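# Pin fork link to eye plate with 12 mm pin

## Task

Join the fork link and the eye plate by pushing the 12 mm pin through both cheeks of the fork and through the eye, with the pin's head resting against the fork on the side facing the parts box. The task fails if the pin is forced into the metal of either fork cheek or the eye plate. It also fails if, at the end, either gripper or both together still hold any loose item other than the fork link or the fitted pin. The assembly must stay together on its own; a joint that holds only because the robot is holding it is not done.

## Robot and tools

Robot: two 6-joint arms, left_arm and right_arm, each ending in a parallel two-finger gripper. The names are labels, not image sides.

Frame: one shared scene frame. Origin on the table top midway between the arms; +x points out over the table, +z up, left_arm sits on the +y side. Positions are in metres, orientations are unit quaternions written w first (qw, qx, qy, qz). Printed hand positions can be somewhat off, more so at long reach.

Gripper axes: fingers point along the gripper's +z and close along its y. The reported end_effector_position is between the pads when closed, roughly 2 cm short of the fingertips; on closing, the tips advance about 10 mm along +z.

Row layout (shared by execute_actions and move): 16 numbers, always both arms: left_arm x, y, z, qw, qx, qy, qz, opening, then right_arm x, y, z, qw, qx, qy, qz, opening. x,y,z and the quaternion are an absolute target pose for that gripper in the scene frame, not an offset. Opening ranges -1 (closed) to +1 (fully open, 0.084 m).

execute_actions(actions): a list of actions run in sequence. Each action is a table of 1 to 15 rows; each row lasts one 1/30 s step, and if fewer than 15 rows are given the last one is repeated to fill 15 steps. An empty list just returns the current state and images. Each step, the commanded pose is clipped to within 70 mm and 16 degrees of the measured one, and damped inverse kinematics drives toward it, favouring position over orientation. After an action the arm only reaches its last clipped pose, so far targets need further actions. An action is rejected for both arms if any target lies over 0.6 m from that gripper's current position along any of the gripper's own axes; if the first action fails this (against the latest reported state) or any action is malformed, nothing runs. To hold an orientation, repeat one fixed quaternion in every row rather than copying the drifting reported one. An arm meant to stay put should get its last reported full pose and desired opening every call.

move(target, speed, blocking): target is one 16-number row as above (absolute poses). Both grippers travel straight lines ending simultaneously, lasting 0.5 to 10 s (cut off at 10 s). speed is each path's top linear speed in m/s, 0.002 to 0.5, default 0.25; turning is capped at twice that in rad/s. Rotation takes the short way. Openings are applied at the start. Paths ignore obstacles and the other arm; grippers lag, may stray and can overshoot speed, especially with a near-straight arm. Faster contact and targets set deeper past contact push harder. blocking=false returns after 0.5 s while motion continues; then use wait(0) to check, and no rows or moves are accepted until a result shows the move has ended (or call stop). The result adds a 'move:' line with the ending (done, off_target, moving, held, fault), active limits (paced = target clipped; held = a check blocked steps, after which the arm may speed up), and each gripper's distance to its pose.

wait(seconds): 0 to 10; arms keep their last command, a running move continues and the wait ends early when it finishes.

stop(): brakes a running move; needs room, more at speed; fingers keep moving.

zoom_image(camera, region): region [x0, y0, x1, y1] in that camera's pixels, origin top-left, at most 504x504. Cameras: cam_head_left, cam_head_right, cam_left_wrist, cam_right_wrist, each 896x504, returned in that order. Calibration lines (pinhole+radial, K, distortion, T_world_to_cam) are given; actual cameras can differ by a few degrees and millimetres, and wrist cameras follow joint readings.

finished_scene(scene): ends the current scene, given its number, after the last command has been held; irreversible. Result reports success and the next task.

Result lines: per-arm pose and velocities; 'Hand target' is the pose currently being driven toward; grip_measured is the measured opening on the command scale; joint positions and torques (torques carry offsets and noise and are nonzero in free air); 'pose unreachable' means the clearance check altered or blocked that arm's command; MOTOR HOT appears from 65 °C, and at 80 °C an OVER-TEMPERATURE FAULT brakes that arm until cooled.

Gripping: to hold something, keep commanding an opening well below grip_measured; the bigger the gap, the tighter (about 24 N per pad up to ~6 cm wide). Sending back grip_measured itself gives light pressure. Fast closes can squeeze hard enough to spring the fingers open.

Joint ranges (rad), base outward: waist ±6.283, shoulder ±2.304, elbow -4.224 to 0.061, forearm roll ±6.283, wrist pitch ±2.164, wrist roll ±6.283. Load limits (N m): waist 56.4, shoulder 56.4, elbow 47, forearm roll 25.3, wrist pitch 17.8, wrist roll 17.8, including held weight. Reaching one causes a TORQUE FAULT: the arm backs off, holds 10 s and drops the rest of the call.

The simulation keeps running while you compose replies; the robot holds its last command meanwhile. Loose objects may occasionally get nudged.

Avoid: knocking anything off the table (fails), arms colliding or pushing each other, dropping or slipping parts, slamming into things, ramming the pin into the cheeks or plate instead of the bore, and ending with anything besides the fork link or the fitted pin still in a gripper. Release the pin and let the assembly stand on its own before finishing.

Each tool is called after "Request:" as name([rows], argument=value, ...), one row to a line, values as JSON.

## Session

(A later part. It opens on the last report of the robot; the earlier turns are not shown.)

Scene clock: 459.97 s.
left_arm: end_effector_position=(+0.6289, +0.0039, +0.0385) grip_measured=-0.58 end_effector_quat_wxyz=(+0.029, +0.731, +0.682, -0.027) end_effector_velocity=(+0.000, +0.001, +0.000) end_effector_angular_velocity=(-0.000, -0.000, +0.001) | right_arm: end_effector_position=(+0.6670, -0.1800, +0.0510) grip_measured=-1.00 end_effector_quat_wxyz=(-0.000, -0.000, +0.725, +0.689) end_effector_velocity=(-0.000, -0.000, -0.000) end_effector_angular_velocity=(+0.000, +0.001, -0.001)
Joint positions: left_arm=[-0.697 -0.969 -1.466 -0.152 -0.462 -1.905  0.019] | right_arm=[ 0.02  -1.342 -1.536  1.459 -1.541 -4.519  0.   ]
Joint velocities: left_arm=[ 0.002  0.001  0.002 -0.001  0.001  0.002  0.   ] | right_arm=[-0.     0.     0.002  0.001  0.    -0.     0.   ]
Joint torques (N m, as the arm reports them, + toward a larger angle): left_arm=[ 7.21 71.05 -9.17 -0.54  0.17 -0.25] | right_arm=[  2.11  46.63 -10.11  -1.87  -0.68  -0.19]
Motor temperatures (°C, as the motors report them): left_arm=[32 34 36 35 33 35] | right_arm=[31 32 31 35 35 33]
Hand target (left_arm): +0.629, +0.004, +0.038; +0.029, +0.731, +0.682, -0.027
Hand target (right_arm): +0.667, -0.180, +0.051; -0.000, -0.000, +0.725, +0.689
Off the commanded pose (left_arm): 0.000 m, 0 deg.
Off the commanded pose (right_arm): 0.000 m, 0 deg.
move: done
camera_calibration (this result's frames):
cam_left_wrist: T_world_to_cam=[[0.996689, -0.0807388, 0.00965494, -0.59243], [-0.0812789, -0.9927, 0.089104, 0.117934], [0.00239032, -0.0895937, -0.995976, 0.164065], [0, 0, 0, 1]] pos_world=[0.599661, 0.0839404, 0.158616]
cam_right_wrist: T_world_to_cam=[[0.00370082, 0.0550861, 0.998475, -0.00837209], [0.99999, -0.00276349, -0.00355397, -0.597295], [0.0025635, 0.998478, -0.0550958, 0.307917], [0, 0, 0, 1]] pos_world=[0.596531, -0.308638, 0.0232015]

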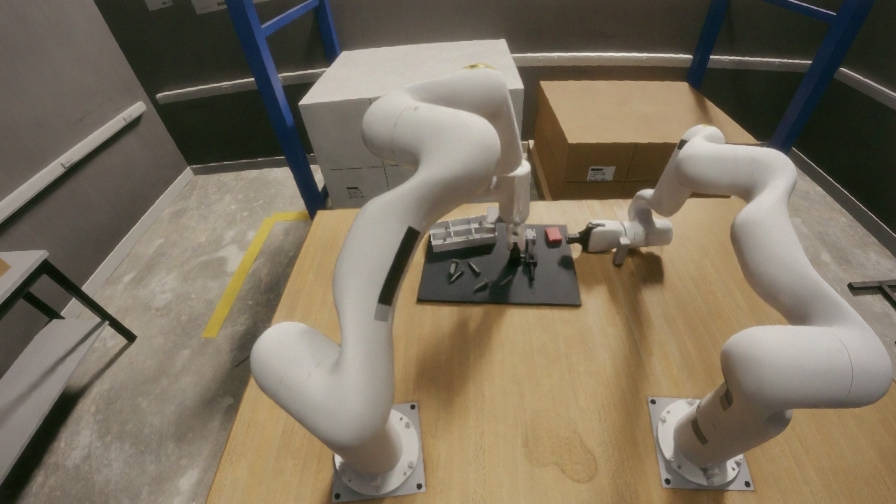

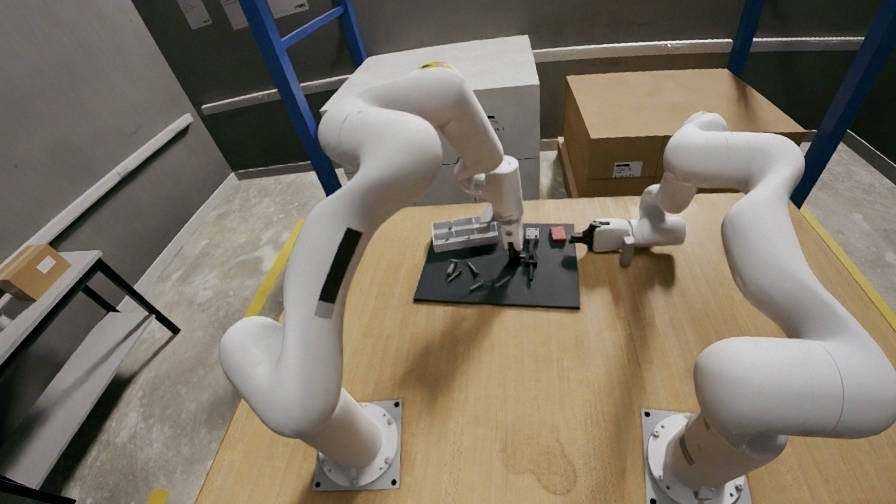

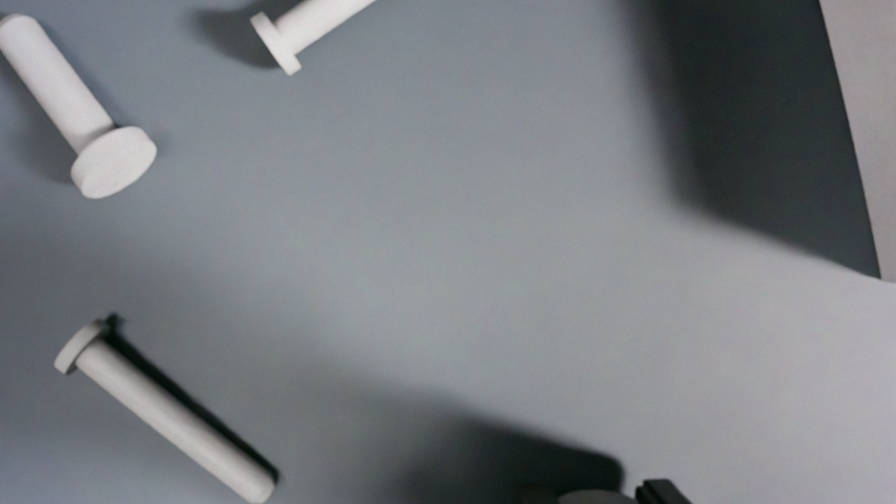

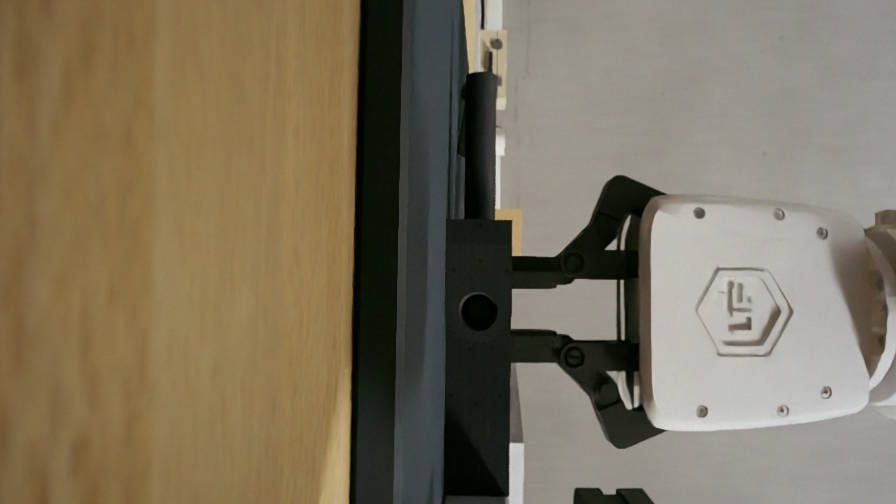

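Request:
move(target=[0.6275,-0.004,0.0385,0.0287,0.7304,0.6815,-0.0268,-1,0.667,-0.18,0.051,0,0,0.725,0.689,-1], speed=0.004)

Request:
move(target=[0.6275,-0.009,0.0385,0.0287,0.7304,0.6815,-0.0268,-1,0.667,-0.18,0.051,0,0,0.725,0.689,-1], speed=0.003)

Scene clock: 464.33 s.
left_arm: end_effector_position=(+0.6277, -0.0052, +0.0389) grip_measured=-0.58 end_effector_quat_wxyz=(+0.030, +0.731, +0.681, -0.027) end_effector_velocity=(+0.001, +0.005, -0.001) end_effector_angular_velocity=(+0.003, +0.004, +0.005) | right_arm: end_effector_position=(+0.6670, -0.1800, +0.0510) grip_measured=-1.00 end_effector_quat_wxyz=(+0.000, +0.000, +0.725, +0.689) end_effector_velocity=(+0.001, -0.001, +0.001) end_effector_angular_velocity=(-0.000, -0.001, -0.001)
Joint positions: left_arm=[-0.71  -0.974 -1.478 -0.15  -0.466 -1.918  0.019] | right_arm=[ 0.02  -1.342 -1.536  1.459 -1.541 -4.519  0.   ]
Joint velocities: left_arm=[ 0.006 -0.     0.003  0.002 -0.003 -0.     0.   ] | right_arm=[-0.001  0.    -0.002 -0.    -0.     0.001  0.   ]
Joint torques (N m, as the arm reports them, + toward a larger angle): left_arm=[  7.06  72.1  -10.05  -0.12   0.5   -0.2 ] | right_arm=[-1.88 47.87 -9.99 -1.45 -1.08 -0.15]
Motor temperatures (°C, as the motors report them): left_arm=[32 34 36 35 33 35] | right_arm=[31 32 31 35 35 33]
Hand target (left_arm): +0.628, -0.004, +0.039; +0.029, +0.731, +0.682, -0.027
Hand target (right_arm): +0.667, -0.180, +0.051; -0.000, +0.000, +0.725, +0.689
Off the commanded pose (left_arm): 0.001 m, 0 deg.
Off the commanded pose (right_arm): 0.000 m, 0 deg.
move: done
camera_calibration (this result's frames):
cam_left_wrist: T_world_to_cam=[[0.996618, -0.0813598, 0.0115226, -0.592017], [-0.08207, -0.992523, 0.0903463, 0.109129], [0.00408591, -0.0909864, -0.995844, 0.162613], [0, 0, 0, 1]] pos_world=[0.598307, 0.0749423, 0.1589]
cam_right_wrist: T_world_to_cam=[[0.00370069, 0.055086, 0.998475, -0.00837211], [0.99999, -0.00276402, -0.00355382, -0.597295], [0.00256404, 0.998478, -0.0550957, 0.307917], [0, 0, 0, 1]] pos_world=[0.596531, -0.308638, 0.0232016]

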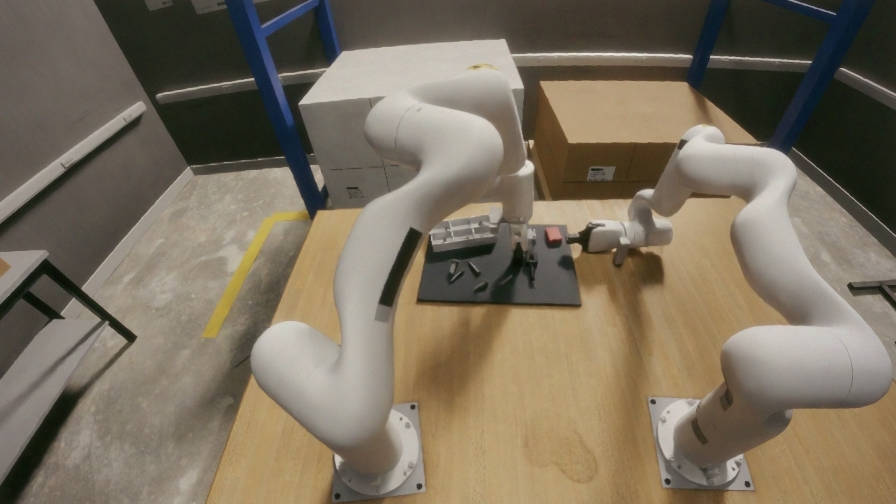

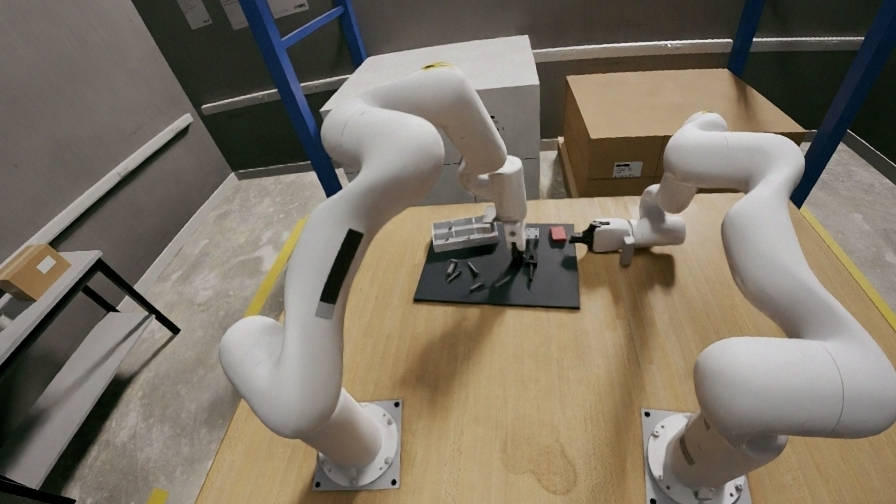

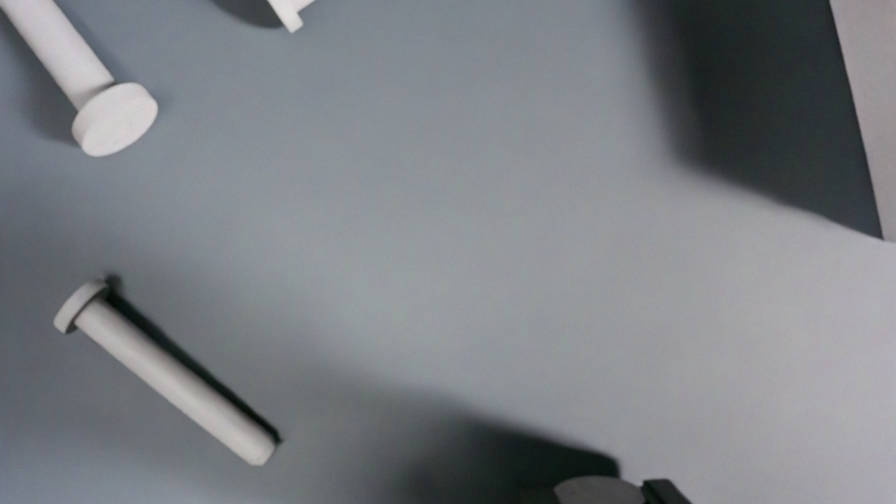

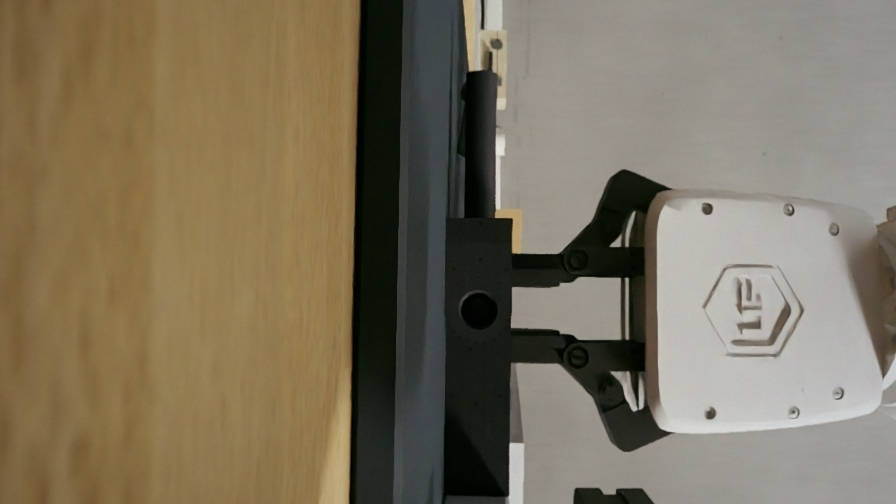

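Scene clock: 465.80 s.
left_arm: end_effector_position=(+0.6275, -0.0086, +0.0385) grip_measured=-0.58 end_effector_quat_wxyz=(+0.028, +0.731, +0.682, -0.027) end_effector_velocity=(-0.000, -0.000, -0.001) end_effector_angular_velocity=(+0.001, +0.002, +0.001) | right_arm: end_effector_position=(+0.6670, -0.1800, +0.0510) grip_measured=-1.00 end_effector_quat_wxyz=(-0.000, +0.000, +0.725, +0.689) end_effector_velocity=(-0.000, -0.000, -0.000) end_effector_angular_velocity=(+0.000, +0.002, -0.001)
Joint positions: left_arm=[-0.714 -0.979 -1.487 -0.147 -0.472 -1.927  0.019] | right_arm=[ 0.02  -1.342 -1.536  1.459 -1.541 -4.519  0.   ]
Joint velocities: left_arm=[-0.    -0.002 -0.001  0.    -0.001 -0.001  0.   ] | right_arm=[-0.    -0.     0.001  0.    -0.     0.     0.   ]
Joint torques (N m, as the arm reports them, + toward a larger angle): left_arm=[ -0.02  71.61 -10.81  -1.96   0.85  -0.2 ] | right_arm=[-0.12 46.22 -9.87 -1.04 -0.58 -0.16]
Motor temperatures (°C, as the motors report them): left_arm=[32 34 36 35 33 35] | right_arm=[31 32 31 35 35 33]
Hand target (left_arm): +0.628, -0.009, +0.039; +0.029, +0.731, +0.682, -0.027
Hand target (right_arm): +0.667, -0.180, +0.051; -0.000, -0.000, +0.725, +0.689
Off the commanded pose (left_arm): 0.000 m, 0 deg.
Off the commanded pose (right_arm): 0.000 m, 0 deg.
move: done
camera_calibration (this result's frames):
cam_left_wrist: T_world_to_cam=[[0.996703, -0.0806095, 0.00927709, -0.592103], [-0.0811158, -0.992735, 0.0888645, 0.105283], [0.00204638, -0.089324, -0.996001, 0.163161], [0, 0, 0, 1]] pos_world=[0.598357, 0.0713637, 0.158646]
cam_right_wrist: T_world_to_cam=[[0.00370101, 0.055086, 0.998475, -0.00837226], [0.99999, -0.00276369, -0.00355415, -0.597295], [0.00256369, 0.998478, -0.0550957, 0.307917], [0, 0, 0, 1]] pos_world=[0.596531, -0.308638, 0.0232015]

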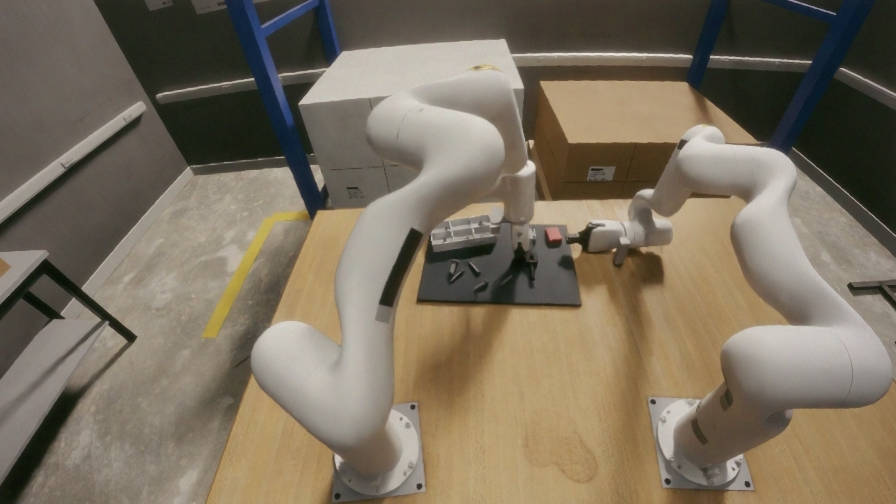

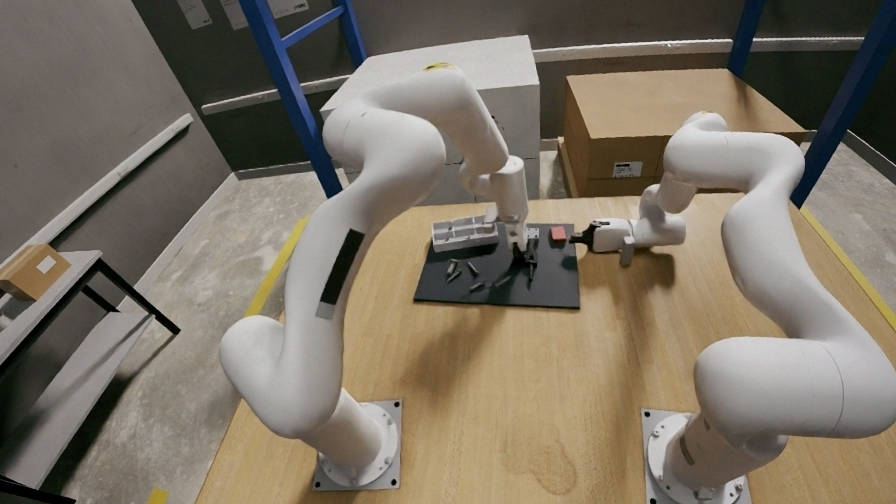

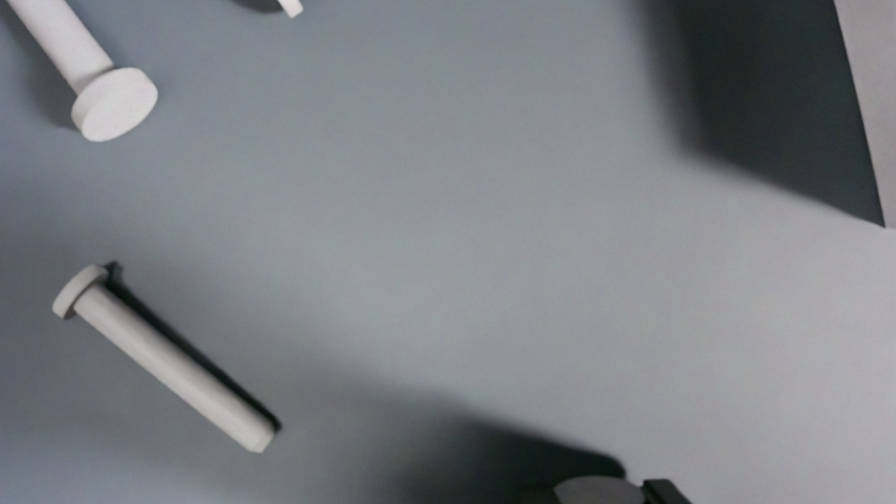

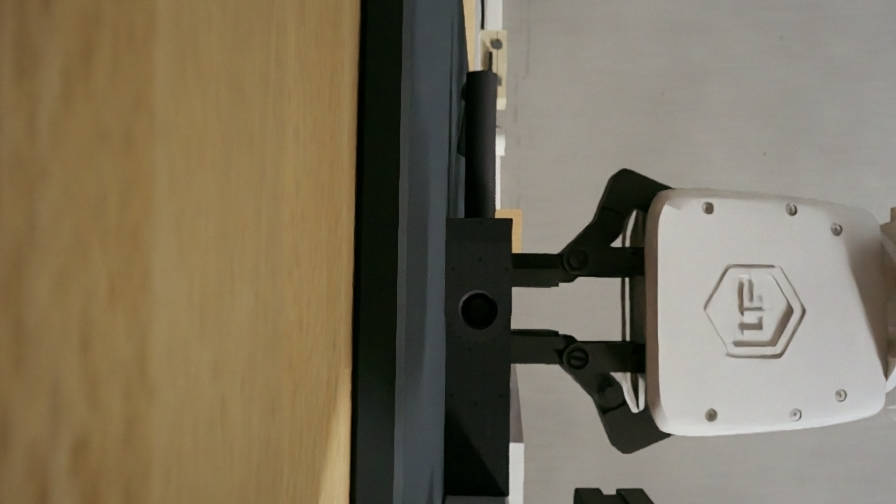

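Request:
move(target=[0.6315,-0.0085,0.0385,0.0287,0.7304,0.6815,-0.0268,-1,0.667,-0.18,0.051,0,0,0.725,0.689,-1], speed=0.002)

Request:
zoom_image(camera="cam_right_wrist", region=[440,275,520,345])

Scene clock: 469.10 s.
left_arm: end_effector_position=(+0.6311, -0.0085, +0.0385) grip_measured=-0.58 end_effector_quat_wxyz=(+0.028, +0.731, +0.682, -0.027) end_effector_velocity=(+0.001, +0.000, +0.001) end_effector_angular_velocity=(+0.000, -0.000, +0.000) | right_arm: end_effector_position=(+0.6670, -0.1800, +0.0510) grip_measured=-1.00 end_effector_quat_wxyz=(+0.000, -0.000, +0.725, +0.689) end_effector_velocity=(-0.000, +0.001, -0.000) end_effector_angular_velocity=(+0.000, -0.001, +0.001)
Joint positions: left_arm=[-0.711 -0.986 -1.5   -0.146 -0.478 -1.925  0.019] | right_arm=[ 0.02  -1.342 -1.536  1.459 -1.541 -4.519  0.   ]
Joint velocities: left_arm=[ 0.001  0.001 -0.001  0.001 -0.002 -0.     0.   ] | right_arm=[ 0.001 -0.    -0.     0.     0.    -0.001  0.   ]
Joint torques (N m, as the arm reports them, + toward a larger angle): left_arm=[ 12.5   75.98 -14.37   0.18   2.74  -0.14] | right_arm=[-1.65 44.45 -9.96 -1.01 -0.99 -0.04]
Motor temperatures (°C, as the motors report them): left_arm=[32 34 36 35 33 35] | right_arm=[31 32 31 35 35 33]
Hand target (left_arm): +0.632, -0.008, +0.039; +0.029, +0.731, +0.682, -0.027
Hand target (right_arm): +0.667, -0.180, +0.051; -0.000, +0.000, +0.725, +0.689
Off the commanded pose (left_arm): 0.000 m, 0 deg.
Off the commanded pose (right_arm): 0.000 m, 0 deg.
move: done
camera_calibration (this result's frames):
cam_left_wrist: T_world_to_cam=[[0.996686, -0.0808731, 0.00870784, -0.59561], [-0.0813275, -0.992717, 0.0888776, 0.105763], [0.00145662, -0.0892913, -0.996004, 0.163502], [0, 0, 0, 1]] pos_world=[0.602, 0.0714235, 0.158636]
cam_right_wrist: T_world_to_cam=[[0.00370062, 0.0550858, 0.998475, -0.00837213], [0.99999, -0.00276386, -0.00355375, -0.597295], [0.00256388, 0.998478, -0.0550955, 0.307917], [0, 0, 0, 1]] pos_world=[0.596531, -0.308638, 0.0232016]

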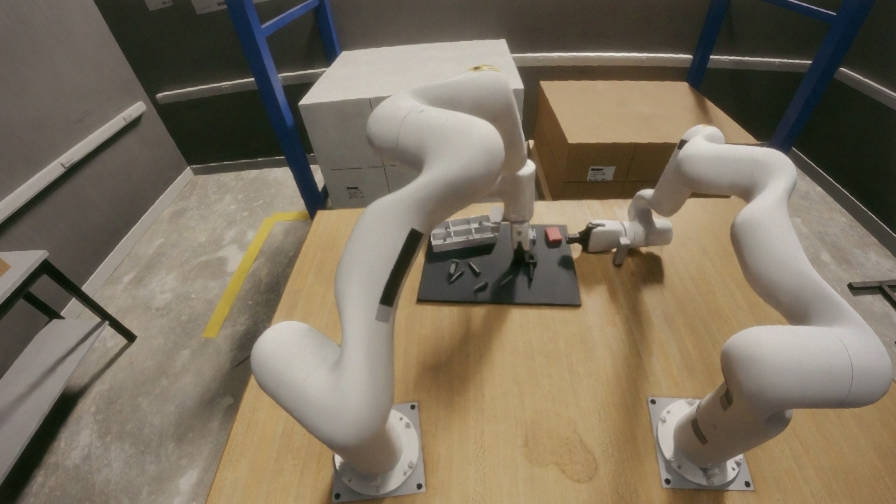

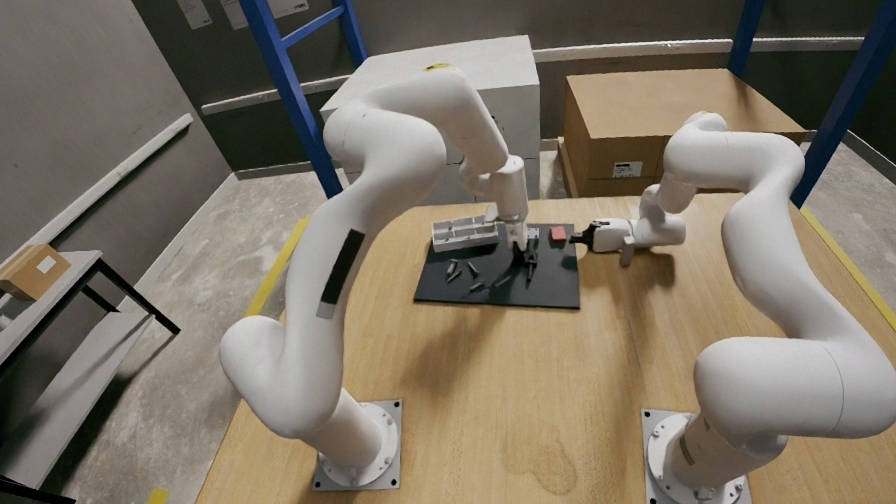

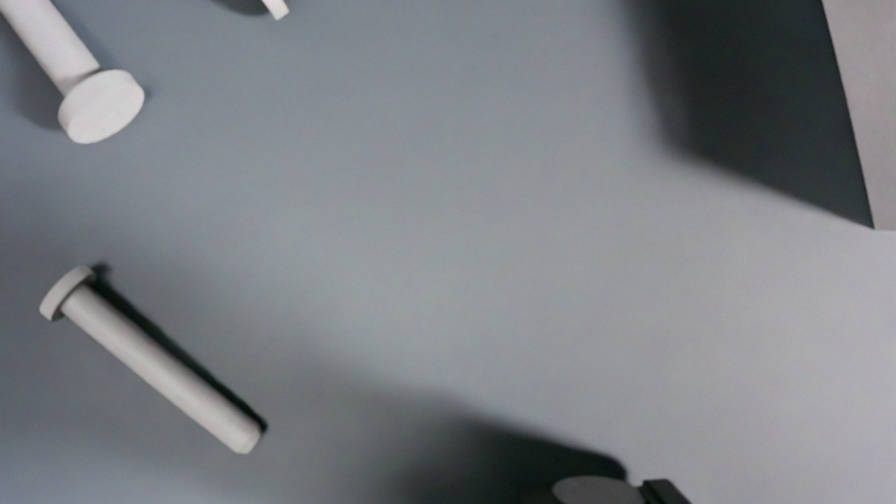

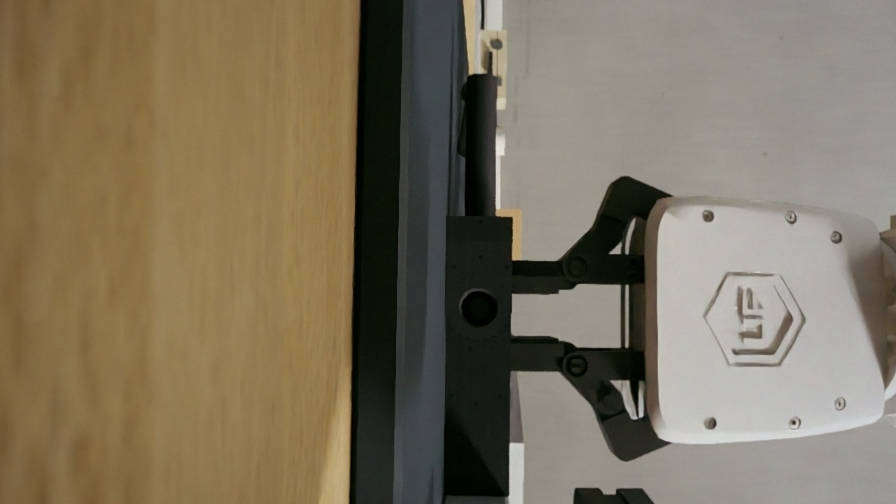

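Region (440, 275, 520, 345) of cam_right_wrist's 896x504 image, scaled by 6.300, with more detail than that image has; it fills the top 441 rows of this view, and the rest is white.

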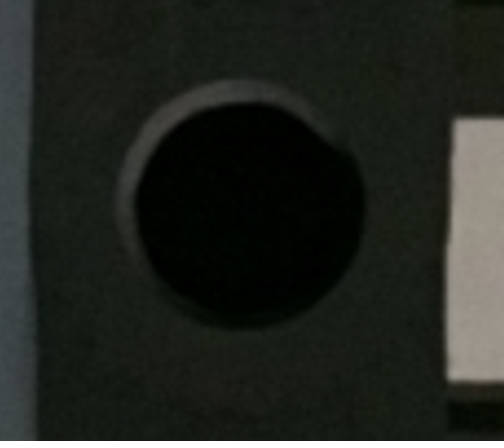

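Request:
move(target=[0.6295,-0.007,0.0385,0.0287,0.7304,0.6815,-0.0268,-1,0.667,-0.18,0.051,0,0,0.725,0.689,-1], speed=0.002)

Request:
move(target=[0.6292,-0.011,0.0375,0.0287,0.7304,0.6815,-0.0268,-1,0.667,-0.18,0.051,0,0,0.725,0.689,-1], speed=0.002)

Scene clock: 472.60 s.
left_arm: end_effector_position=(+0.6300, -0.0063, +0.0385) grip_measured=-0.58 end_effector_quat_wxyz=(+0.029, +0.730, +0.682, -0.027) end_effector_velocity=(-0.002, -0.003, +0.001) end_effector_angular_velocity=(-0.001, +0.000, -0.004) | right_arm: end_effector_position=(+0.6670, -0.1800, +0.0510) grip_measured=-1.00 end_effector_quat_wxyz=(+0.000, -0.000, +0.725, +0.689) end_effector_velocity=(-0.000, -0.001, -0.000) end_effector_angular_velocity=(-0.000, +0.002, -0.000)
Joint positions: left_arm=[-0.71  -0.981 -1.49  -0.147 -0.472 -1.923  0.019] | right_arm=[ 0.02  -1.342 -1.536  1.459 -1.541 -4.519  0.   ]
Joint velocities: left_arm=[-0.005  0.001 -0.    -0.001 -0.001 -0.     0.   ] | right_arm=[-0.001 -0.     0.    -0.001  0.     0.001  0.   ]
Joint torques (N m, as the arm reports them, + toward a larger angle): left_arm=[ 5.21 71.41 -9.37 -0.57  0.15 -0.25] | right_arm=[-1.84 44.65 -9.16 -0.88 -0.87 -0.22]
Motor temperatures (°C, as the motors report them): left_arm=[32 34 37 35 33 35] | right_arm=[31 32 31 35 35 33]
Hand target (left_arm): +0.629, -0.007, +0.038; +0.029, +0.731, +0.682, -0.027
Hand target (right_arm): +0.667, -0.180, +0.051; +0.000, -0.000, +0.725, +0.689
Off the commanded pose (left_arm): 0.001 m, 0 deg.
Off the commanded pose (right_arm): 0.000 m, 0 deg.
move: done
camera_calibration (this result's frames):
cam_left_wrist: T_world_to_cam=[[0.99673, -0.0801845, 0.0100099, -0.594381], [-0.0807581, -0.992758, 0.0889393, 0.107488], [0.00280582, -0.0894568, -0.995987, 0.162906], [0, 0, 0, 1]] pos_world=[0.600661, 0.0736228, 0.158642]
cam_right_wrist: T_world_to_cam=[[0.00370053, 0.0550859, 0.998475, -0.00837209], [0.99999, -0.00276385, -0.00355367, -0.597295], [0.00256388, 0.998478, -0.0550956, 0.307917], [0, 0, 0, 1]] pos_world=[0.596531, -0.308638, 0.0232016]

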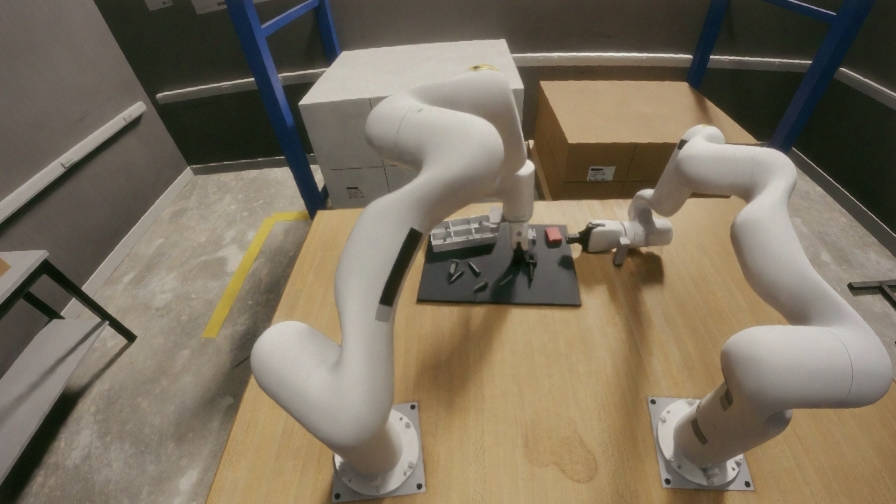

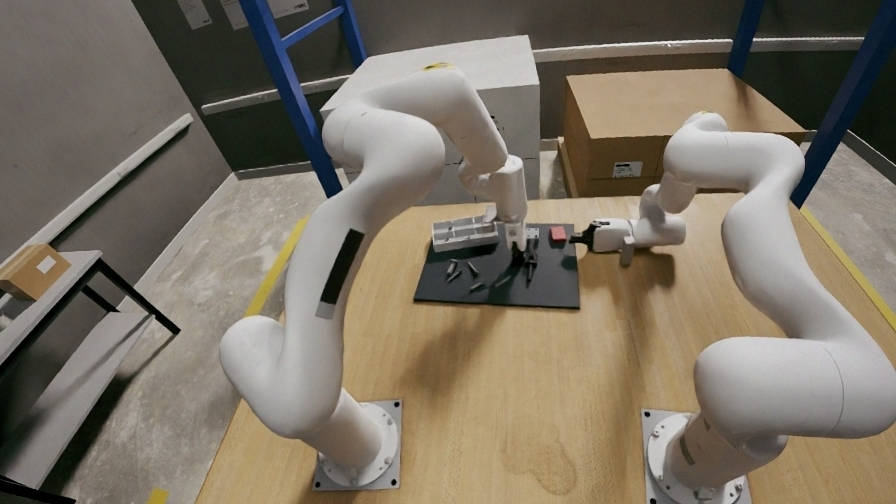

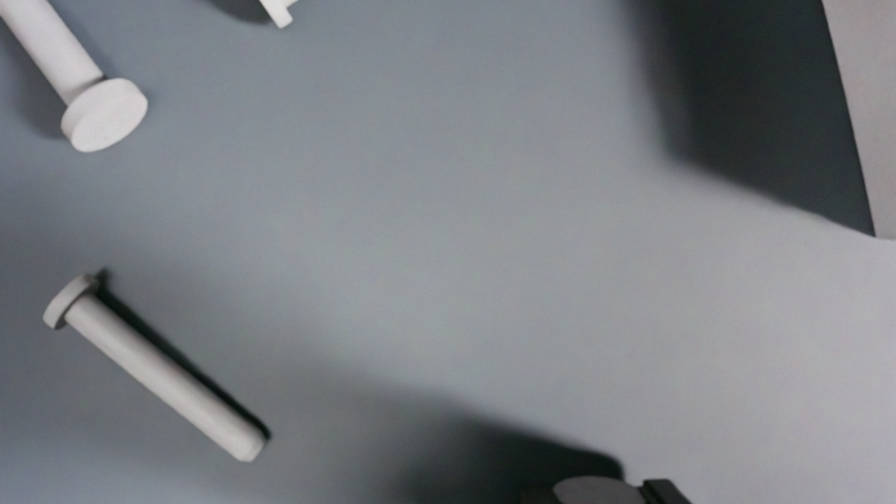

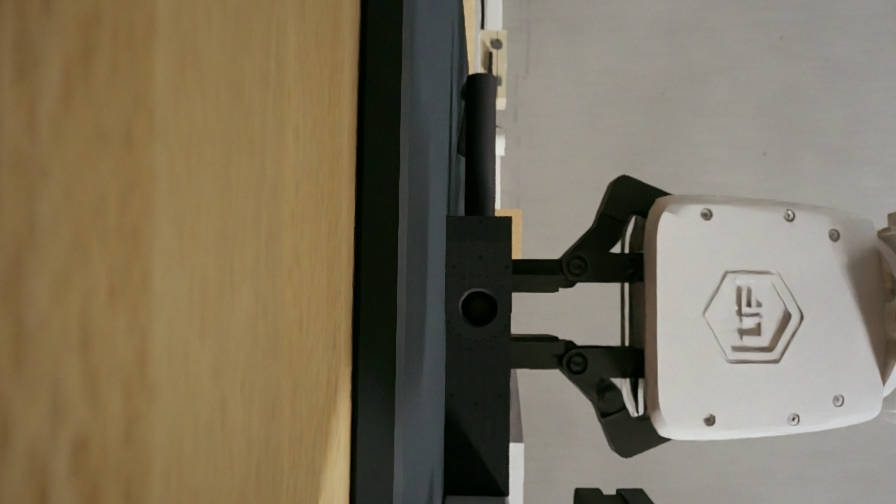

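Scene clock: 475.23 s.
left_arm: end_effector_position=(+0.6290, -0.0109, +0.0374) grip_measured=-0.58 end_effector_quat_wxyz=(+0.028, +0.731, +0.682, -0.027) end_effector_velocity=(+0.001, -0.002, +0.001) end_effector_angular_velocity=(-0.002, -0.005, -0.002) | right_arm: end_effector_position=(+0.6670, -0.1800, +0.0510) grip_measured=-1.00 end_effector_quat_wxyz=(-0.000, -0.000, +0.725, +0.689) end_effector_velocity=(+0.001, +0.000, +0.000) end_effector_angular_velocity=(-0.000, -0.001, -0.000)
Joint positions: left_arm=[-0.716 -0.986 -1.498 -0.146 -0.475 -1.929  0.018] | right_arm=[ 0.02  -1.342 -1.536  1.459 -1.541 -4.519  0.   ]
Joint velocities: left_arm=[-0.002  0.001 -0.002  0.002  0.002 -0.001 -0.   ] | right_arm=[ 0.    -0.001 -0.002  0.     0.    -0.     0.   ]
Joint torques (N m, as the arm reports them, + toward a larger angle): left_arm=[ -8.39  73.8  -13.39  -3.13   2.09  -0.25] | right_arm=[  1.79  43.76 -10.56  -0.78  -0.6    0.  ]
Motor temperatures (°C, as the motors report them): left_arm=[32 34 37 35 33 35] | right_arm=[31 32 31 35 35 33]
Hand target (left_arm): +0.629, -0.011, +0.038; +0.029, +0.731, +0.682, -0.027
Hand target (right_arm): +0.667, -0.180, +0.051; -0.000, +0.000, +0.725, +0.689
Off the commanded pose (left_arm): 0.000 m, 0 deg.
Off the commanded pose (right_arm): 0.000 m, 0 deg.
move: done
camera_calibration (this result's frames):
cam_left_wrist: T_world_to_cam=[[0.996689, -0.0807918, 0.00914273, -0.593766], [-0.0812854, -0.992716, 0.0889281, 0.103331], [0.00189147, -0.0893769, -0.995996, 0.161986], [0, 0, 0, 1]] pos_world=[0.599893, 0.0690841, 0.157577]
cam_right_wrist: T_world_to_cam=[[0.00370068, 0.0550861, 0.998475, -0.00837213], [0.99999, -0.00276358, -0.00355383, -0.597295], [0.0025636, 0.998478, -0.0550958, 0.307917], [0, 0, 0, 1]] pos_world=[0.596531, -0.308638, 0.0232016]

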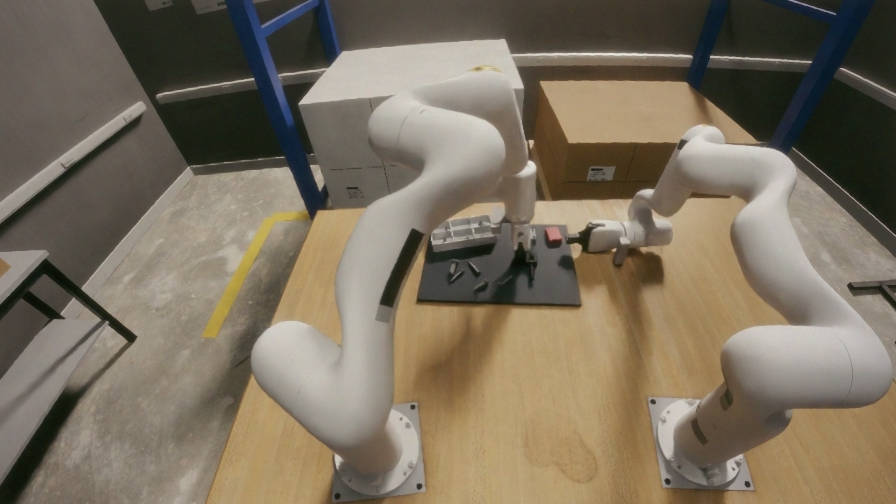

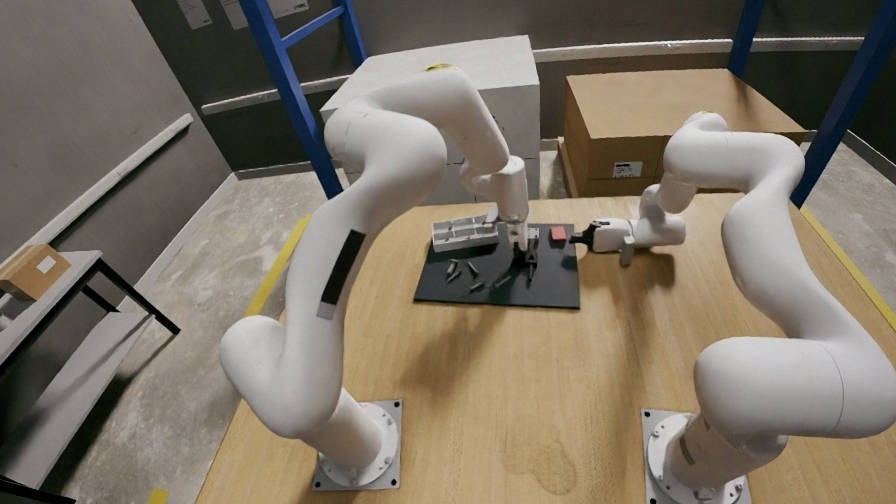

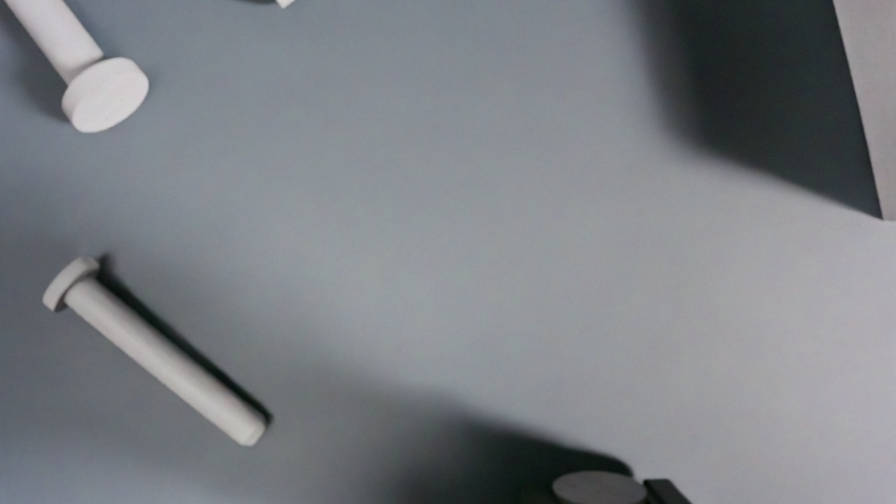

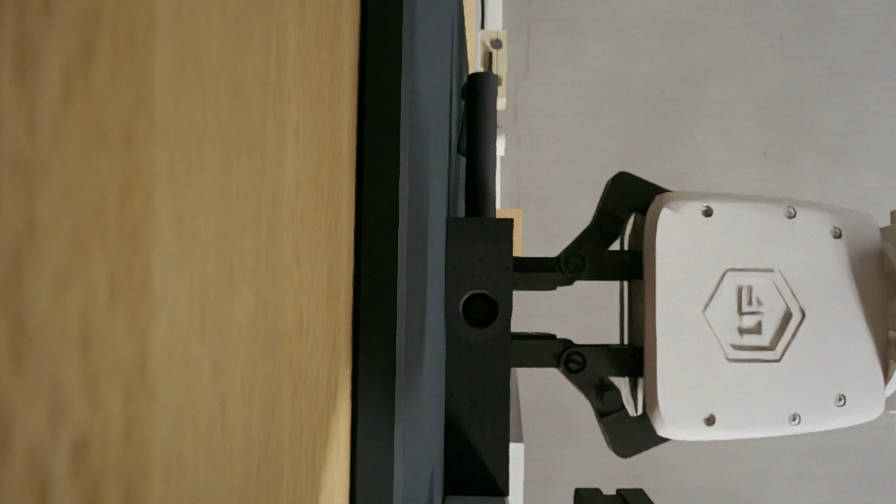

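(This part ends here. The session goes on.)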